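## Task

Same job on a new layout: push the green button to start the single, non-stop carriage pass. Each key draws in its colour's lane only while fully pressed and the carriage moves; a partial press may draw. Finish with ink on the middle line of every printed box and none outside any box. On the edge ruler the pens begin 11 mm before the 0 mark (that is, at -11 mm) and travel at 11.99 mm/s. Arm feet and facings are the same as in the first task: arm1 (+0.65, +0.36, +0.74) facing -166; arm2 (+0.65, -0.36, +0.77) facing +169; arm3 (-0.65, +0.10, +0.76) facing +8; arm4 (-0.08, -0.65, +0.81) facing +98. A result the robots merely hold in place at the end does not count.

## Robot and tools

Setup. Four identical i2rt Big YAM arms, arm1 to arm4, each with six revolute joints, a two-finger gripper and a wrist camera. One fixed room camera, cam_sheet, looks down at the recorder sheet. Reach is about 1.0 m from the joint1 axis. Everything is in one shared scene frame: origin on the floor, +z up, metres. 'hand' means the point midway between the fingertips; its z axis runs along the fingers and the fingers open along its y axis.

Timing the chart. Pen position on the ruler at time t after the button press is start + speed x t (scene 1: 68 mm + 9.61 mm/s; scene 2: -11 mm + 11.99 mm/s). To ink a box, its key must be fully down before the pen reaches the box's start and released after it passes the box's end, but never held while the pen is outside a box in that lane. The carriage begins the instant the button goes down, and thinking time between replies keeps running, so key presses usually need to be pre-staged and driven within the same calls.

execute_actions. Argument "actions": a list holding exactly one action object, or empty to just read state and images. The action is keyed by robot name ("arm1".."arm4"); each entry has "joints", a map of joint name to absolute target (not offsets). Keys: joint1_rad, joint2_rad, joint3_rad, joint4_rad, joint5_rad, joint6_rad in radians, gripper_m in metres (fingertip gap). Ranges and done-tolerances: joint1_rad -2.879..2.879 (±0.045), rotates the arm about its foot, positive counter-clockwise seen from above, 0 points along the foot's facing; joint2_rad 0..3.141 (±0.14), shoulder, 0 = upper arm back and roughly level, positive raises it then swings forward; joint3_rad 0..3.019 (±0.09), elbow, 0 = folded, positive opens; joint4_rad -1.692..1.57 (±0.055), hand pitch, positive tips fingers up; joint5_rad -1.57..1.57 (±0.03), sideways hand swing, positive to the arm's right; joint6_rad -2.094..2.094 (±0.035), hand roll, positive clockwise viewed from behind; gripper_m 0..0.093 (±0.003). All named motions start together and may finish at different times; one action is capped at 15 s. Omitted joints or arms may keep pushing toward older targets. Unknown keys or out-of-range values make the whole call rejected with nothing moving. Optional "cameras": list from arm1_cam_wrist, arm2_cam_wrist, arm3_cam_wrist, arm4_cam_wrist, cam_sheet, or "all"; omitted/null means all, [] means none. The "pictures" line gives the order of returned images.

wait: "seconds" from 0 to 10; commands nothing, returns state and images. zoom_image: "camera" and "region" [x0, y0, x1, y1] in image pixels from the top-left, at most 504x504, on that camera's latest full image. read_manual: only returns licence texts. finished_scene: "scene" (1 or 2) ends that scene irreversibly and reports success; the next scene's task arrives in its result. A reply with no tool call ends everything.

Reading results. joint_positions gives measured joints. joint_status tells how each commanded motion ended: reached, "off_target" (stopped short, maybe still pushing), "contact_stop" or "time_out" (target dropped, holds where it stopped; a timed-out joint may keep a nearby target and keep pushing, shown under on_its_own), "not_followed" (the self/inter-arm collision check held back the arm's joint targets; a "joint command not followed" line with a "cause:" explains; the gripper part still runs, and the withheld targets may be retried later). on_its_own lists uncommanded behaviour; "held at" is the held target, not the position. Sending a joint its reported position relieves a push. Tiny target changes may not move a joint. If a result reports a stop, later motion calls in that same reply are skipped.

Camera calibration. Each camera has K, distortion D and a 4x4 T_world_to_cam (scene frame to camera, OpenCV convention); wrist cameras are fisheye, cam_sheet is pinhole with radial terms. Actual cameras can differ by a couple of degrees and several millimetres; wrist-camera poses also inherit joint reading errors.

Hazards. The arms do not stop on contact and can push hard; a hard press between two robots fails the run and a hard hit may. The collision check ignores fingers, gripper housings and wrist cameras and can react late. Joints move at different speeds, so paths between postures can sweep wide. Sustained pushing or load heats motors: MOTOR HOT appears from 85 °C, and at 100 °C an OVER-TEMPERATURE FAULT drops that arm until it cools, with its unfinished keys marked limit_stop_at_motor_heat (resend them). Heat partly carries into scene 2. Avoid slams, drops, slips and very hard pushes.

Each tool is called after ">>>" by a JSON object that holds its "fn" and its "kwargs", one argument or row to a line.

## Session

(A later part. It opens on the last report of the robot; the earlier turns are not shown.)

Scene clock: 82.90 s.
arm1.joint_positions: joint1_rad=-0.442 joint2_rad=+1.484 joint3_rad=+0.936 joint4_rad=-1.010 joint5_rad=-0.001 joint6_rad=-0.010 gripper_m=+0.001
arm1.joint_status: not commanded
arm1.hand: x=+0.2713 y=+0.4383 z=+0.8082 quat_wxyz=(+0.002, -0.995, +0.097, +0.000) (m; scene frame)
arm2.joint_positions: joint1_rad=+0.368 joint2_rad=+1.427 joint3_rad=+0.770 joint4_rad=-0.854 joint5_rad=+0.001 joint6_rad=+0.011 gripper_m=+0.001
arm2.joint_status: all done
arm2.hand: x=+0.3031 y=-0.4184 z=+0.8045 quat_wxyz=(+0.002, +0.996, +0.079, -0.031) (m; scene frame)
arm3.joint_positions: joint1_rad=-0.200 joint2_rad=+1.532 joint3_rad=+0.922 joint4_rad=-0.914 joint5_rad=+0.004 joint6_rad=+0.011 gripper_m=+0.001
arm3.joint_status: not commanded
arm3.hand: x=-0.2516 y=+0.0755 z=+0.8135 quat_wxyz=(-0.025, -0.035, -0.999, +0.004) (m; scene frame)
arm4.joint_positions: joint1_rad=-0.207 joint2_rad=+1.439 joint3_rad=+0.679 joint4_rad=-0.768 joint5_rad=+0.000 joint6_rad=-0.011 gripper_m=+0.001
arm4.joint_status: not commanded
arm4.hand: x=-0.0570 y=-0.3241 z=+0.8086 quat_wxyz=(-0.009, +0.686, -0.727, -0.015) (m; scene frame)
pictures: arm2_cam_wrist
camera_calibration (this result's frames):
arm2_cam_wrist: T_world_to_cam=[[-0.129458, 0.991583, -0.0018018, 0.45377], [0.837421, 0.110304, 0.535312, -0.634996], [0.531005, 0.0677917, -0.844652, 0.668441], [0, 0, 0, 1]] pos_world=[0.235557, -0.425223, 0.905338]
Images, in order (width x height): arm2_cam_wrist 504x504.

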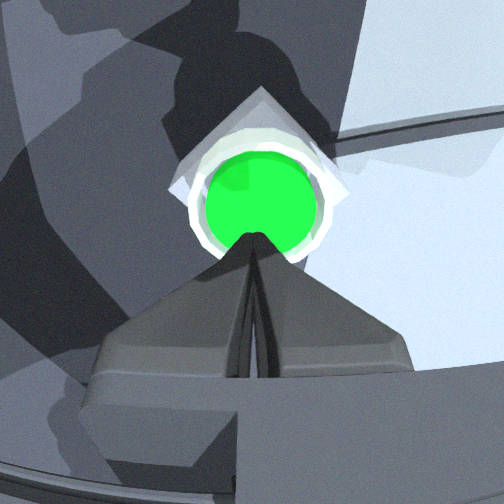

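>>> {"fn": "execute_actions", "kwargs": {
  "actions": [
    {"arm2":{"joints":{"joint4_rad":-0.81}}}
  ],
  "cameras": ["arm2_cam_wrist"]
}}

>>> {"fn": "execute_actions", "kwargs": {
  "actions": [
    {"arm2":{"joints":{"joint2_rad":1.56}}}
  ],
  "cameras": ["cam_sheet"]
}}

>>> {"fn": "execute_actions", "kwargs": {
  "actions": [
    {"arm2":{"joints":{"joint2_rad":1.296,"joint3_rad":0.94,"joint4_rad":-1.202}}}
  ],
  "cameras": ["cam_sheet"]
}}

>>> {"fn": "execute_actions", "kwargs": {
  "actions": [
    {"arm2":{"joints":{"joint1_rad":-0.772,"joint2_rad":1.438,"joint3_rad":1.10,"joint4_rad":-1.227}}}
  ],
  "cameras": []
}}

>>> {"fn": "execute_actions", "kwargs": {
  "actions": [
    {"arm2":{"joints":{"joint2_rad":1.55,"joint3_rad":0.945,"joint4_rad":-0.885}}}
  ],
  "cameras": ["arm2_cam_wrist","cam_sheet"]
}}

>>> {"fn": "wait", "kwargs": {
  "seconds": 9.3
}}

>>> {"fn": "execute_actions", "kwargs": {
  "actions": [
    {"arm1":{"joints":{"joint2_rad":1.68,"joint3_rad":0.90}}}
  ],
  "cameras": []
}}

>>> {"fn": "wait", "kwargs": {
  "seconds": 0.77
}}

>>> {"fn": "execute_actions", "kwargs": {
  "actions": [
    {"arm1":{"joints":{"joint2_rad":1.48,"joint3_rad":0.941}}}
  ],
  "cameras": []
}}

>>> {"fn": "wait", "kwargs": {
  "seconds": 1.35
}}

>>> {"fn": "execute_actions", "kwargs": {
  "actions": [
    {"arm1":{"joints":{"joint2_rad":1.68,"joint3_rad":0.90}},"arm2":{"joints":{"joint2_rad":1.75,"joint3_rad":0.905}},"arm3":{"joints":{"joint2_rad":1.75,"joint3_rad":0.885}},"arm4":{"joints":{"joint2_rad":1.66,"joint3_rad":0.645}}}
  ],
  "cameras": []
}}

>>> {"fn": "wait", "kwargs": {
  "seconds": 0.75
}}

>>> {"fn": "execute_actions", "kwargs": {
  "actions": [
    {"arm1":{"joints":{"joint2_rad":1.48,"joint3_rad":0.941}},"arm2":{"joints":{"joint2_rad":1.55,"joint3_rad":0.945}},"arm3":{"joints":{"joint2_rad":1.54,"joint3_rad":0.924}},"arm4":{"joints":{"joint2_rad":1.44,"joint3_rad":0.686}}}
  ],
  "cameras": []
}}

>>> {"fn": "wait", "kwargs": {
  "seconds": 1.35
}}

>>> {"fn": "execute_actions", "kwargs": {
  "actions": [
    {"arm2":{"joints":{"joint2_rad":1.75,"joint3_rad":0.905}}}
  ],
  "cameras": []
}}

>>> {"fn": "wait", "kwargs": {
  "seconds": 0.8
}}

>>> {"fn": "execute_actions", "kwargs": {
  "actions": [
    {"arm2":{"joints":{"joint2_rad":1.55,"joint3_rad":0.945}}}
  ],
  "cameras": []
}}

>>> {"fn": "wait", "kwargs": {
  "seconds": 1.38
}}

>>> {"fn": "execute_actions", "kwargs": {
  "actions": [
    {"arm2":{"joints":{"joint2_rad":1.75,"joint3_rad":0.905}}}
  ],
  "cameras": []
}}

>>> {"fn": "wait", "kwargs": {
  "seconds": 0.8
}}

>>> {"fn": "execute_actions", "kwargs": {
  "actions": [
    {"arm2":{"joints":{"joint2_rad":1.55,"joint3_rad":0.945}}}
  ],
  "cameras": ["cam_sheet"]
}}

Scene clock: 100.63 s.
arm1.joint_positions: joint1_rad=-0.442 joint2_rad=+1.484 joint3_rad=+0.936 joint4_rad=-1.010 joint5_rad=-0.001 joint6_rad=-0.010 gripper_m=+0.001
arm1.joint_status: not commanded
arm1.hand: x=+0.2713 y=+0.4383 z=+0.8082 quat_wxyz=(+0.002, -0.995, +0.097, +0.000) (m; scene frame)
arm2.joint_positions: joint1_rad=+0.368 joint2_rad=+1.427 joint3_rad=+0.770 joint4_rad=-0.819 joint5_rad=+0.001 joint6_rad=+0.011 gripper_m=+0.001
arm2.joint_status: all done
arm2.hand: x=+0.2946 y=-0.4199 z=+0.8051 quat_wxyz=(+0.004, +0.996, +0.079, -0.049) (m; scene frame)
arm3.joint_positions: joint1_rad=-0.200 joint2_rad=+1.532 joint3_rad=+0.922 joint4_rad=-0.914 joint5_rad=+0.004 joint6_rad=+0.011 gripper_m=+0.001
arm3.joint_status: not commanded
arm3.hand: x=-0.2516 y=+0.0755 z=+0.8135 quat_wxyz=(-0.025, -0.035, -0.999, +0.004) (m; scene frame)
arm4.joint_positions: joint1_rad=-0.207 joint2_rad=+1.439 joint3_rad=+0.679 joint4_rad=-0.768 joint5_rad=+0.000 joint6_rad=-0.011 gripper_m=+0.001
arm4.joint_status: not commanded
arm4.hand: x=-0.0570 y=-0.3241 z=+0.8086 quat_wxyz=(-0.009, +0.686, -0.727, -0.015) (m; scene frame)
pictures: arm2_cam_wrist
camera_calibration (this result's frames):
arm2_cam_wrist: T_world_to_cam=[[-0.129551, 0.991568, -0.00316227, 0.455221], [0.855425, 0.113375, 0.505366, -0.608004], [0.501463, 0.0627654, -0.862899, 0.694903], [0, 0, 0, 1]] pos_world=[0.230608, -0.426066, 0.908336]
Images, in order (width x height): arm2_cam_wrist 504x504.

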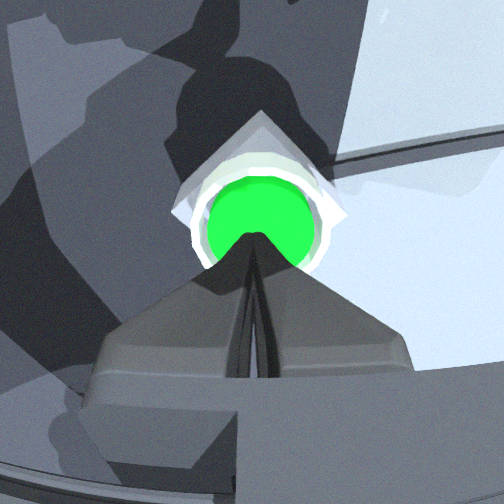

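Scene clock: 101.40 s.
arm1.joint_positions: joint1_rad=-0.442 joint2_rad=+1.484 joint3_rad=+0.936 joint4_rad=-1.010 joint5_rad=-0.001 joint6_rad=-0.010 gripper_m=+0.001
arm1.joint_status: not commanded
arm1.hand: x=+0.2713 y=+0.4383 z=+0.8082 quat_wxyz=(+0.002, -0.995, +0.097, +0.000) (m; scene frame)
arm2.joint_positions: joint1_rad=+0.368 joint2_rad=+1.526 joint3_rad=+0.785 joint4_rad=-0.818 joint5_rad=+0.001 joint6_rad=+0.011 gripper_m=+0.001
arm2.joint_status: all done
arm2.hand: x=+0.2975 y=-0.4194 z=+0.7764 quat_wxyz=(+0.000, +0.997, +0.079, -0.008) (m; scene frame)
arm3.joint_positions: joint1_rad=-0.200 joint2_rad=+1.532 joint3_rad=+0.922 joint4_rad=-0.914 joint5_rad=+0.004 joint6_rad=+0.011 gripper_m=+0.001
arm3.joint_status: not commanded
arm3.hand: x=-0.2516 y=+0.0755 z=+0.8135 quat_wxyz=(-0.025, -0.035, -0.999, +0.004) (m; scene frame)
arm4.joint_positions: joint1_rad=-0.207 joint2_rad=+1.439 joint3_rad=+0.679 joint4_rad=-0.768 joint5_rad=+0.000 joint6_rad=-0.011 gripper_m=+0.001
arm4.joint_status: not commanded
arm4.hand: x=-0.0570 y=-0.3241 z=+0.8086 quat_wxyz=(-0.009, +0.686, -0.727, -0.015) (m; scene frame)
pictures: cam_sheet
Images, in order (width x height): cam_sheet 504x504.

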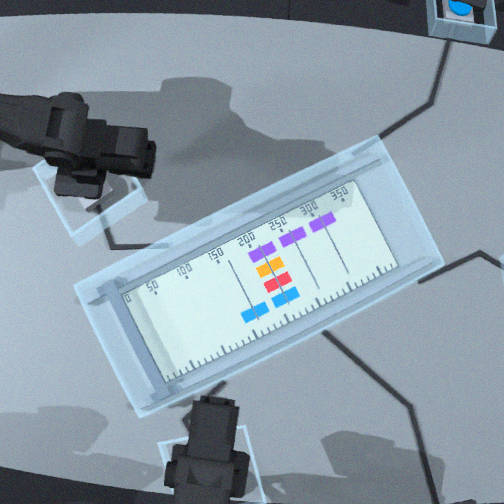

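Scene clock: 102.60 s.
arm1.joint_positions: joint1_rad=-0.442 joint2_rad=+1.484 joint3_rad=+0.936 joint4_rad=-1.010 joint5_rad=-0.001 joint6_rad=-0.010 gripper_m=+0.001
arm1.joint_status: not commanded
arm1.hand: x=+0.2713 y=+0.4383 z=+0.8082 quat_wxyz=(+0.002, -0.995, +0.097, +0.000) (m; scene frame)
arm2.joint_positions: joint1_rad=+0.368 joint2_rad=+1.290 joint3_rad=+0.918 joint4_rad=-1.194 joint5_rad=+0.001 joint6_rad=+0.011 gripper_m=+0.001
arm2.joint_status: all done
arm2.hand: x=+0.3161 y=-0.4162 z=+0.8967 quat_wxyz=(+0.000, +0.997, +0.079, -0.004) (m; scene frame)
arm3.joint_positions: joint1_rad=-0.200 joint2_rad=+1.532 joint3_rad=+0.922 joint4_rad=-0.914 joint5_rad=+0.004 joint6_rad=+0.011 gripper_m=+0.001
arm3.joint_status: not commanded
arm3.hand: x=-0.2516 y=+0.0755 z=+0.8135 quat_wxyz=(-0.025, -0.035, -0.999, +0.004) (m; scene frame)
arm4.joint_positions: joint1_rad=-0.207 joint2_rad=+1.439 joint3_rad=+0.679 joint4_rad=-0.768 joint5_rad=+0.000 joint6_rad=-0.011 gripper_m=+0.001
arm4.joint_status: not commanded
arm4.hand: x=-0.0570 y=-0.3241 z=+0.8086 quat_wxyz=(-0.009, +0.686, -0.727, -0.015) (m; scene frame)
pictures: cam_sheet
Images, in order (width x height): cam_sheet 504x504.

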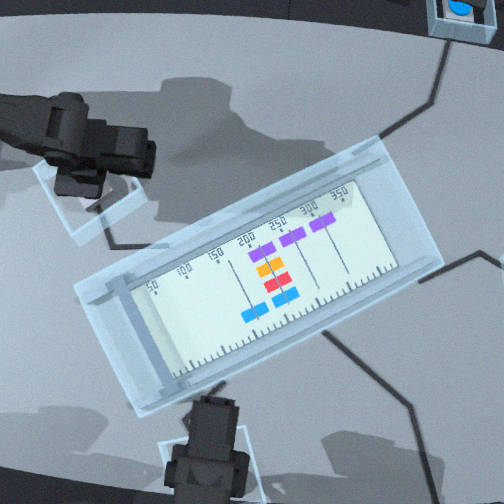

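Scene clock: 104.17 s.
arm1.joint_positions: joint1_rad=-0.442 joint2_rad=+1.484 joint3_rad=+0.936 joint4_rad=-1.010 joint5_rad=-0.001 joint6_rad=-0.010 gripper_m=+0.001
arm1.joint_status: not commanded
arm1.hand: x=+0.2713 y=+0.4383 z=+0.8082 quat_wxyz=(+0.002, -0.995, +0.097, +0.000) (m; scene frame)
arm2.joint_positions: joint1_rad=-0.774 joint2_rad=+1.444 joint3_rad=+1.064 joint4_rad=-1.224 joint5_rad=+0.001 joint6_rad=+0.011 gripper_m=+0.001
arm2.joint_status: all done
arm2.hand: x=+0.4324 y=-0.0389 z=+0.8951 quat_wxyz=(+0.008, +0.881, -0.472, +0.013) (m; scene frame)
arm3.joint_positions: joint1_rad=-0.200 joint2_rad=+1.532 joint3_rad=+0.922 joint4_rad=-0.914 joint5_rad=+0.004 joint6_rad=+0.011 gripper_m=+0.001
arm3.joint_status: not commanded
arm3.hand: x=-0.2516 y=+0.0755 z=+0.8135 quat_wxyz=(-0.025, -0.035, -0.999, +0.004) (m; scene frame)
arm4.joint_positions: joint1_rad=-0.207 joint2_rad=+1.439 joint3_rad=+0.679 joint4_rad=-0.768 joint5_rad=+0.000 joint6_rad=-0.011 gripper_m=+0.001
arm4.joint_status: not commanded
arm4.hand: x=-0.0570 y=-0.3241 z=+0.8086 quat_wxyz=(-0.009, +0.686, -0.727, -0.015) (m; scene frame)
pictures: none
No camera images: the call's "cameras" was empty. Leave "cameras" out to get every camera's image.

Scene clock: 105.23 s.
arm1.joint_positions: joint1_rad=-0.442 joint2_rad=+1.484 joint3_rad=+0.936 joint4_rad=-1.010 joint5_rad=-0.001 joint6_rad=-0.010 gripper_m=+0.001
arm1.joint_status: not commanded
arm1.hand: x=+0.2713 y=+0.4383 z=+0.8082 quat_wxyz=(+0.002, -0.995, +0.097, +0.000) (m; scene frame)
arm2.joint_positions: joint1_rad=-0.774 joint2_rad=+1.558 joint3_rad=+0.928 joint4_rad=-0.895 joint5_rad=+0.001 joint6_rad=+0.011 gripper_m=+0.001
arm2.joint_status: all done
arm2.hand: x=+0.4226 y=-0.0249 z=+0.8071 quat_wxyz=(-0.010, +0.881, -0.472, -0.022) (m; scene frame)
arm3.joint_positions: joint1_rad=-0.200 joint2_rad=+1.532 joint3_rad=+0.922 joint4_rad=-0.914 joint5_rad=+0.004 joint6_rad=+0.011 gripper_m=+0.001
arm3.joint_status: not commanded
arm3.hand: x=-0.2516 y=+0.0755 z=+0.8135 quat_wxyz=(-0.025, -0.035, -0.999, +0.004) (m; scene frame)
arm4.joint_positions: joint1_rad=-0.207 joint2_rad=+1.439 joint3_rad=+0.679 joint4_rad=-0.768 joint5_rad=+0.000 joint6_rad=-0.011 gripper_m=+0.001
arm4.joint_status: not commanded
arm4.hand: x=-0.0570 y=-0.3241 z=+0.8086 quat_wxyz=(-0.009, +0.686, -0.727, -0.015) (m; scene frame)
pictures: arm2_cam_wrist, cam_sheet
camera_calibration (this result's frames):
arm2_cam_wrist: T_world_to_cam=[[0.847661, 0.530522, -0.00421208, -0.343437], [0.445829, -0.707992, 0.547708, -0.644797], [0.287589, -0.466149, -0.836659, 0.663594], [0, 0, 0, 1]] pos_world=[0.387745, 0.0350229, 0.906916]
Images, in order (width x height): arm2_cam_wrist 504x504, cam_sheet 504x504.

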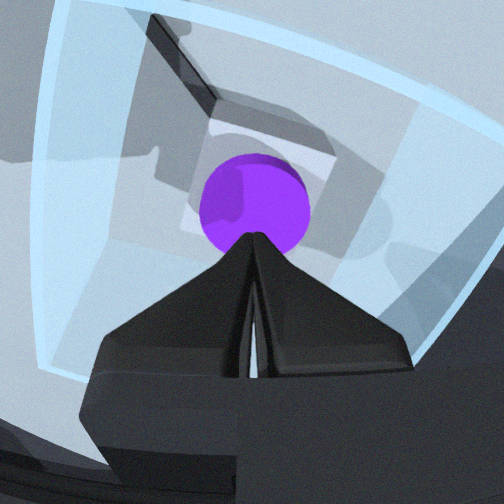

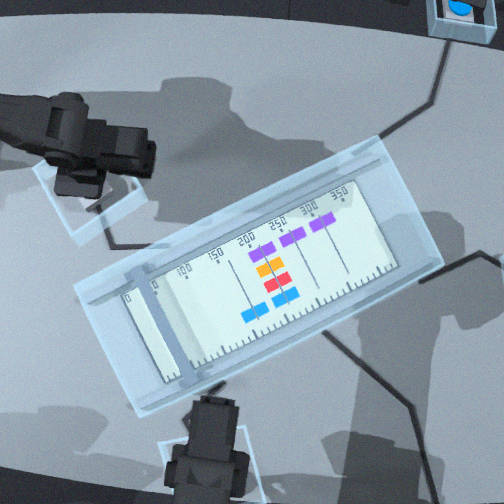

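Scene clock: 114.53 s.
arm1.joint_positions: joint1_rad=-0.442 joint2_rad=+1.484 joint3_rad=+0.936 joint4_rad=-1.010 joint5_rad=-0.001 joint6_rad=-0.010 gripper_m=+0.001
arm1.joint_status: not commanded
arm1.hand: x=+0.2713 y=+0.4383 z=+0.8082 quat_wxyz=(+0.002, -0.995, +0.097, +0.000) (m; scene frame)
arm2.joint_positions: joint1_rad=-0.774 joint2_rad=+1.558 joint3_rad=+0.928 joint4_rad=-0.895 joint5_rad=+0.001 joint6_rad=+0.011 gripper_m=+0.001
arm2.joint_status: all done
arm2.hand: x=+0.4226 y=-0.0249 z=+0.8071 quat_wxyz=(-0.010, +0.881, -0.472, -0.022) (m; scene frame)
arm3.joint_positions: joint1_rad=-0.200 joint2_rad=+1.532 joint3_rad=+0.922 joint4_rad=-0.914 joint5_rad=+0.004 joint6_rad=+0.011 gripper_m=+0.001
arm3.joint_status: not commanded
arm3.hand: x=-0.2516 y=+0.0755 z=+0.8135 quat_wxyz=(-0.025, -0.035, -0.999, +0.004) (m; scene frame)
arm4.joint_positions: joint1_rad=-0.207 joint2_rad=+1.439 joint3_rad=+0.679 joint4_rad=-0.768 joint5_rad=+0.000 joint6_rad=-0.011 gripper_m=+0.001
arm4.joint_status: not commanded
arm4.hand: x=-0.0570 y=-0.3241 z=+0.8086 quat_wxyz=(-0.009, +0.686, -0.727, -0.015) (m; scene frame)
wait: 9.30 s; at rest by 0.27 s
pictures: arm1_cam_wrist, arm2_cam_wrist, arm3_cam_wrist, arm4_cam_wrist, cam_sheet
camera_calibration (this result's frames):
arm1_cam_wrist: T_world_to_cam=[[0.183599, 0.983001, -0.000677739, -0.477247], [0.801499, -0.1493, 0.579058, -0.611528], [0.569114, -0.106858, -0.815286, 0.676947], [0, 0, 0, 1]] pos_world=[0.192501, 0.45017, 0.905692]
arm2_cam_wrist: T_world_to_cam=[[0.847661, 0.530522, -0.00421208, -0.343437], [0.445829, -0.707992, 0.547708, -0.644797], [0.287589, -0.466149, -0.836659, 0.663594], [0, 0, 0, 1]] pos_world=[0.387745, 0.0350229, 0.906916]
arm3_cam_wrist: T_world_to_cam=[[-0.0743062, -0.997231, 0.00294382, 0.0523853], [-0.833113, 0.0636993, 0.549422, -0.656161], [-0.548088, 0.0383729, -0.83554, 0.66439], [0, 0, 0, 1]] pos_world=[-0.17862, 0.0685426, 0.91548]
arm4_cam_wrist: T_world_to_cam=[[0.998274, -0.0581233, -0.00846095, 0.0424924], [-0.0430148, -0.821543, 0.568522, -0.725132], [-0.0399954, -0.567176, -0.822625, 0.60493], [0, 0, 0, 1]] pos_world=[-0.049416, -0.250156, 0.910243]
Images, in order (width x height): arm1_cam_wrist 504x504, arm2_cam_wrist 504x504, arm3_cam_wrist 504x504, arm4_cam_wrist 504x504, cam_sheet 504x504.

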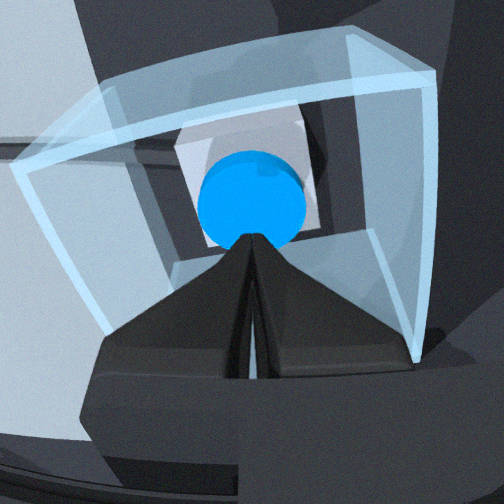

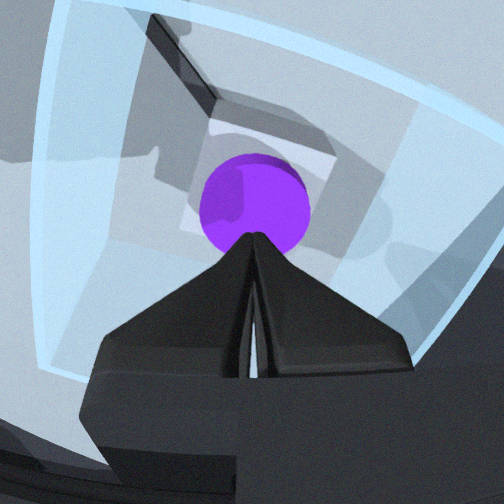

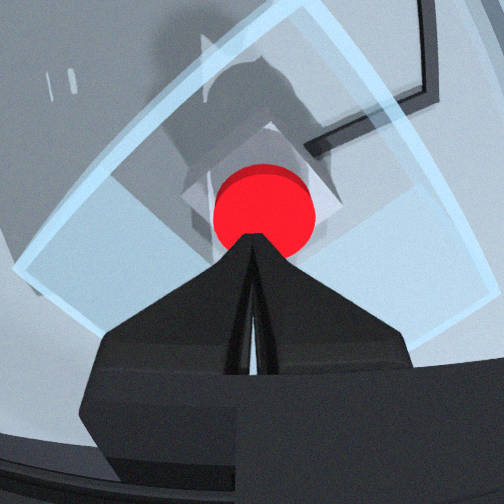

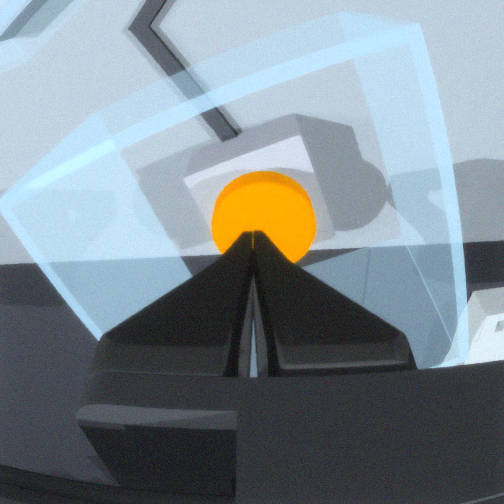

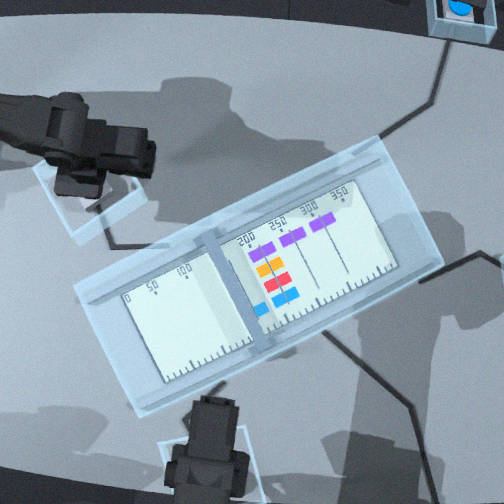

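Scene clock: 115.33 s.
arm1.joint_positions: joint1_rad=-0.442 joint2_rad=+1.574 joint3_rad=+0.936 joint4_rad=-1.018 joint5_rad=-0.001 joint6_rad=-0.010 gripper_m=+0.000
arm1.joint_status: all done
arm1.hand: x=+0.2806 y=+0.4366 z=+0.7760 quat_wxyz=(-0.003, -0.994, +0.097, -0.048) (m; scene frame)
arm2.joint_positions: joint1_rad=-0.774 joint2_rad=+1.558 joint3_rad=+0.928 joint4_rad=-0.895 joint5_rad=+0.001 joint6_rad=+0.011 gripper_m=+0.001
arm2.joint_status: not commanded
arm2.hand: x=+0.4226 y=-0.0249 z=+0.8071 quat_wxyz=(-0.010, +0.881, -0.472, -0.022) (m; scene frame)
arm3.joint_positions: joint1_rad=-0.200 joint2_rad=+1.532 joint3_rad=+0.922 joint4_rad=-0.914 joint5_rad=+0.004 joint6_rad=+0.011 gripper_m=+0.001
arm3.joint_status: not commanded
arm3.hand: x=-0.2516 y=+0.0755 z=+0.8135 quat_wxyz=(-0.025, -0.035, -0.999, +0.004) (m; scene frame)
arm4.joint_positions: joint1_rad=-0.207 joint2_rad=+1.439 joint3_rad=+0.679 joint4_rad=-0.768 joint5_rad=+0.000 joint6_rad=-0.011 gripper_m=+0.001
arm4.joint_status: not commanded
arm4.hand: x=-0.0570 y=-0.3241 z=+0.8086 quat_wxyz=(-0.009, +0.686, -0.727, -0.015) (m; scene frame)
pictures: none
No camera images: the call's "cameras" was empty. Leave "cameras" out to get every camera's image.

Scene clock: 116.13 s.
arm1.joint_positions: joint1_rad=-0.442 joint2_rad=+1.574 joint3_rad=+0.936 joint4_rad=-1.018 joint5_rad=-0.001 joint6_rad=-0.010 gripper_m=+0.000
arm1.joint_status: all done
arm1.hand: x=+0.2806 y=+0.4366 z=+0.7760 quat_wxyz=(-0.003, -0.994, +0.097, -0.048) (m; scene frame)
arm2.joint_positions: joint1_rad=-0.774 joint2_rad=+1.558 joint3_rad=+0.928 joint4_rad=-0.895 joint5_rad=+0.001 joint6_rad=+0.011 gripper_m=+0.001
arm2.joint_status: not commanded
arm2.hand: x=+0.4226 y=-0.0249 z=+0.8071 quat_wxyz=(-0.010, +0.881, -0.472, -0.022) (m; scene frame)
arm3.joint_positions: joint1_rad=-0.200 joint2_rad=+1.532 joint3_rad=+0.922 joint4_rad=-0.914 joint5_rad=+0.004 joint6_rad=+0.011 gripper_m=+0.001
arm3.joint_status: not commanded
arm3.hand: x=-0.2516 y=+0.0755 z=+0.8135 quat_wxyz=(-0.025, -0.035, -0.999, +0.004) (m; scene frame)
arm4.joint_positions: joint1_rad=-0.207 joint2_rad=+1.439 joint3_rad=+0.679 joint4_rad=-0.768 joint5_rad=+0.000 joint6_rad=-0.011 gripper_m=+0.001
arm4.joint_status: not commanded
arm4.hand: x=-0.0570 y=-0.3241 z=+0.8086 quat_wxyz=(-0.009, +0.686, -0.727, -0.015) (m; scene frame)
wait: 0.80 s; at rest by 0.27 s
pictures: arm1_cam_wrist, arm2_cam_wrist, arm3_cam_wrist, arm4_cam_wrist, cam_sheet
camera_calibration (this result's frames):
arm1_cam_wrist: T_world_to_cam=[[0.184259, 0.982874, -0.00257485, -0.475908], [0.741847, -0.137354, 0.656351, -0.649046], [0.644757, -0.122848, -0.754451, 0.583769], [0, 0, 0, 1]] pos_world=[0.192795, 0.450324, 0.865202]
arm2_cam_wrist: T_world_to_cam=[[0.847661, 0.530522, -0.00421208, -0.343437], [0.445829, -0.707992, 0.547708, -0.644797], [0.287589, -0.466149, -0.836659, 0.663594], [0, 0, 0, 1]] pos_world=[0.387745, 0.0350229, 0.906916]
arm3_cam_wrist: T_world_to_cam=[[-0.0743062, -0.997231, 0.00294382, 0.0523853], [-0.833113, 0.0636993, 0.549422, -0.656161], [-0.548088, 0.0383729, -0.83554, 0.66439], [0, 0, 0, 1]] pos_world=[-0.17862, 0.0685426, 0.91548]
arm4_cam_wrist: T_world_to_cam=[[0.998274, -0.0581233, -0.00846095, 0.0424924], [-0.0430148, -0.821543, 0.568522, -0.725132], [-0.0399954, -0.567176, -0.822625, 0.60493], [0, 0, 0, 1]] pos_world=[-0.049416, -0.250156, 0.910243]
Images, in order (width x height): arm1_cam_wrist 504x504, arm2_cam_wrist 504x504, arm3_cam_wrist 504x504, arm4_cam_wrist 504x504, cam_sheet 504x504.

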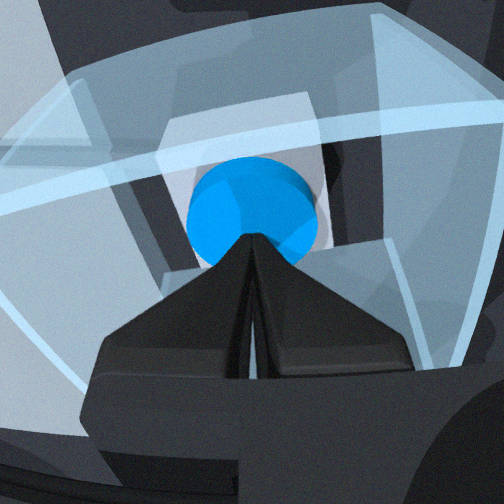

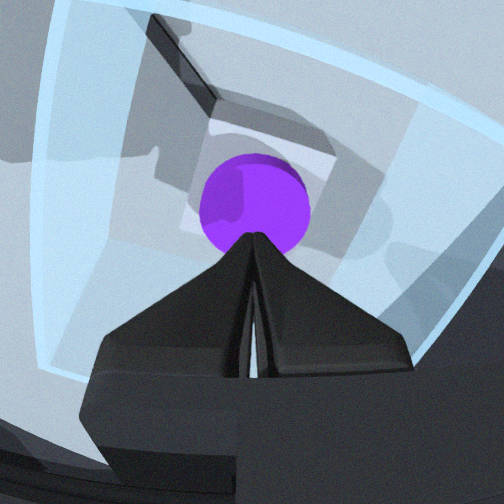

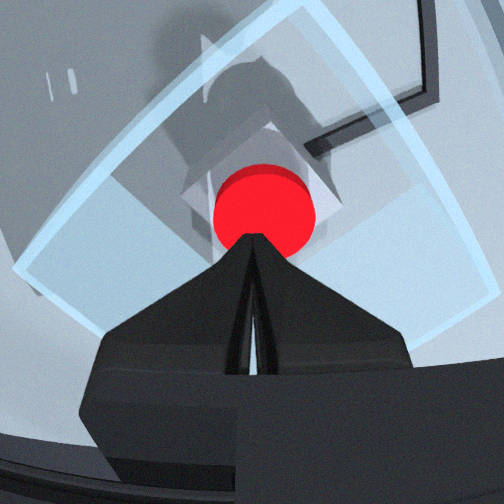

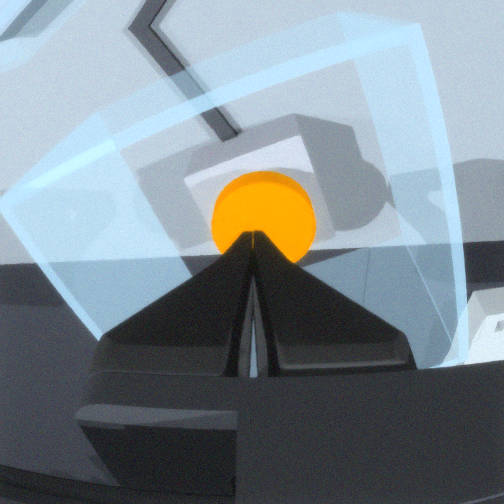

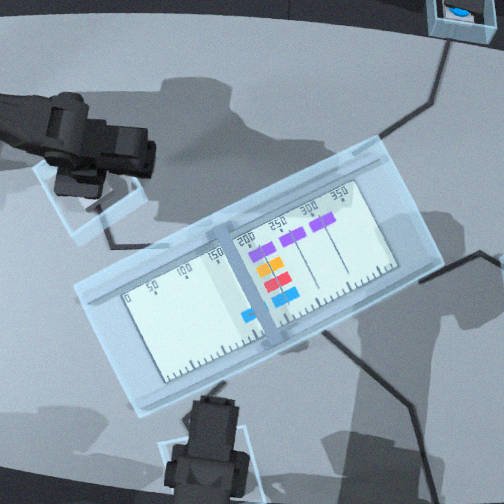

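Scene clock: 117.07 s.
arm1.joint_positions: joint1_rad=-0.442 joint2_rad=+1.483 joint3_rad=+0.939 joint4_rad=-1.010 joint5_rad=-0.001 joint6_rad=-0.010 gripper_m=+0.000
arm1.joint_status: all done
arm1.hand: x=+0.2702 y=+0.4385 z=+0.8092 quat_wxyz=(+0.002, -0.995, +0.097, +0.002) (m; scene frame)
arm2.joint_positions: joint1_rad=-0.774 joint2_rad=+1.558 joint3_rad=+0.928 joint4_rad=-0.895 joint5_rad=+0.001 joint6_rad=+0.011 gripper_m=+0.001
arm2.joint_status: not commanded
arm2.hand: x=+0.4226 y=-0.0249 z=+0.8071 quat_wxyz=(-0.010, +0.881, -0.472, -0.022) (m; scene frame)
arm3.joint_positions: joint1_rad=-0.200 joint2_rad=+1.532 joint3_rad=+0.922 joint4_rad=-0.914 joint5_rad=+0.004 joint6_rad=+0.011 gripper_m=+0.001
arm3.joint_status: not commanded
arm3.hand: x=-0.2516 y=+0.0755 z=+0.8135 quat_wxyz=(-0.025, -0.035, -0.999, +0.004) (m; scene frame)
arm4.joint_positions: joint1_rad=-0.207 joint2_rad=+1.439 joint3_rad=+0.679 joint4_rad=-0.768 joint5_rad=+0.000 joint6_rad=-0.011 gripper_m=+0.001
arm4.joint_status: not commanded
arm4.hand: x=-0.0570 y=-0.3241 z=+0.8086 quat_wxyz=(-0.009, +0.686, -0.727, -0.015) (m; scene frame)
pictures: none
No camera images: the call's "cameras" was empty. Leave "cameras" out to get every camera's image.

Scene clock: 118.43 s.
arm1.joint_positions: joint1_rad=-0.442 joint2_rad=+1.483 joint3_rad=+0.939 joint4_rad=-1.010 joint5_rad=-0.001 joint6_rad=-0.010 gripper_m=+0.000
arm1.joint_status: all done
arm1.hand: x=+0.2702 y=+0.4385 z=+0.8092 quat_wxyz=(+0.002, -0.995, +0.097, +0.002) (m; scene frame)
arm2.joint_positions: joint1_rad=-0.774 joint2_rad=+1.558 joint3_rad=+0.928 joint4_rad=-0.895 joint5_rad=+0.001 joint6_rad=+0.011 gripper_m=+0.001
arm2.joint_status: not commanded
arm2.hand: x=+0.4226 y=-0.0249 z=+0.8071 quat_wxyz=(-0.010, +0.881, -0.472, -0.022) (m; scene frame)
arm3.joint_positions: joint1_rad=-0.200 joint2_rad=+1.532 joint3_rad=+0.922 joint4_rad=-0.914 joint5_rad=+0.004 joint6_rad=+0.011 gripper_m=+0.001
arm3.joint_status: not commanded
arm3.hand: x=-0.2516 y=+0.0755 z=+0.8135 quat_wxyz=(-0.025, -0.035, -0.999, +0.004) (m; scene frame)
arm4.joint_positions: joint1_rad=-0.207 joint2_rad=+1.439 joint3_rad=+0.679 joint4_rad=-0.768 joint5_rad=+0.000 joint6_rad=-0.011 gripper_m=+0.001
arm4.joint_status: not commanded
arm4.hand: x=-0.0570 y=-0.3241 z=+0.8086 quat_wxyz=(-0.009, +0.686, -0.727, -0.015) (m; scene frame)
wait: 1.37 s; at rest by 0.27 s
pictures: arm1_cam_wrist, arm2_cam_wrist, arm3_cam_wrist, arm4_cam_wrist, cam_sheet
camera_calibration (this result's frames):
arm1_cam_wrist: T_world_to_cam=[[0.183582, 0.983004, -0.00061791, -0.477307], [0.803228, -0.149645, 0.576568, -0.609542], [0.566676, -0.106344, -0.817049, 0.680262], [0, 0, 0, 1]] pos_world=[0.191738, 0.450322, 0.906955]
arm2_cam_wrist: T_world_to_cam=[[0.847661, 0.530522, -0.00421208, -0.343437], [0.445829, -0.707992, 0.547708, -0.644797], [0.287589, -0.466149, -0.836659, 0.663594], [0, 0, 0, 1]] pos_world=[0.387745, 0.0350229, 0.906916]
arm3_cam_wrist: T_world_to_cam=[[-0.0743062, -0.997231, 0.00294382, 0.0523853], [-0.833113, 0.0636993, 0.549422, -0.656161], [-0.548088, 0.0383729, -0.83554, 0.66439], [0, 0, 0, 1]] pos_world=[-0.17862, 0.0685426, 0.91548]
arm4_cam_wrist: T_world_to_cam=[[0.998274, -0.0581233, -0.00846095, 0.0424924], [-0.0430148, -0.821543, 0.568522, -0.725132], [-0.0399954, -0.567176, -0.822625, 0.60493], [0, 0, 0, 1]] pos_world=[-0.049416, -0.250156, 0.910243]
Images, in order (width x height): arm1_cam_wrist 504x504, arm2_cam_wrist 504x504, arm3_cam_wrist 504x504, arm4_cam_wrist 504x504, cam_sheet 504x504.

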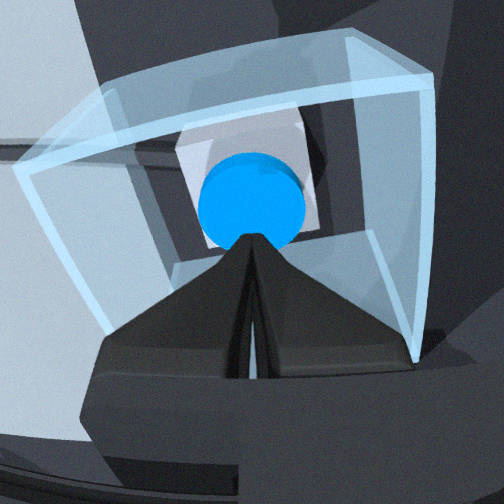

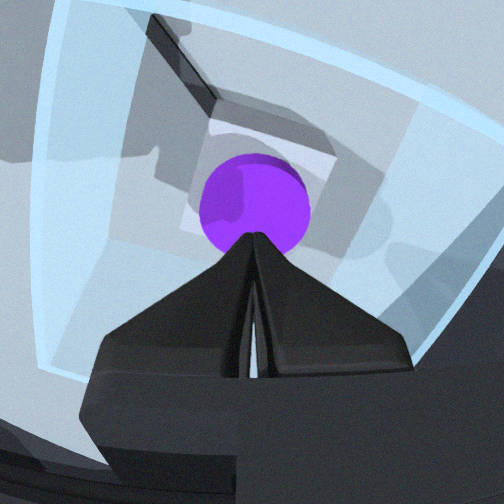

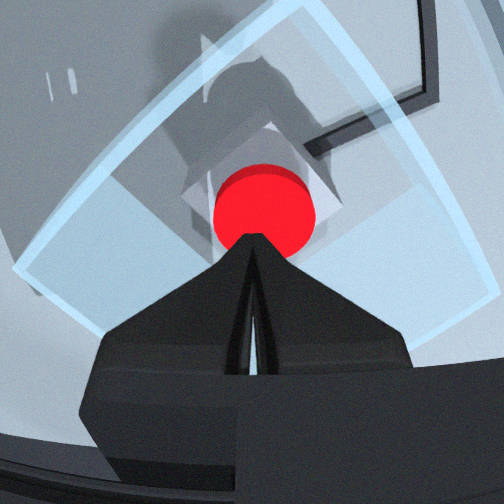

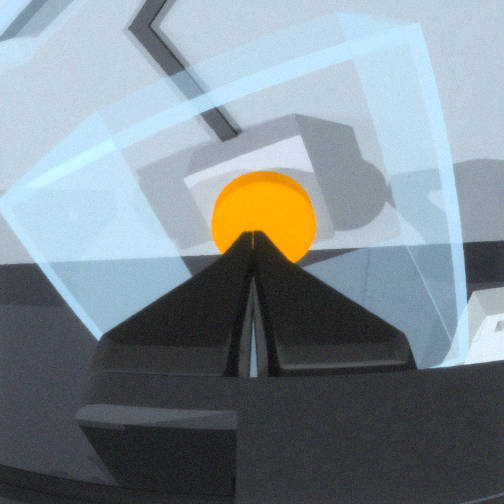

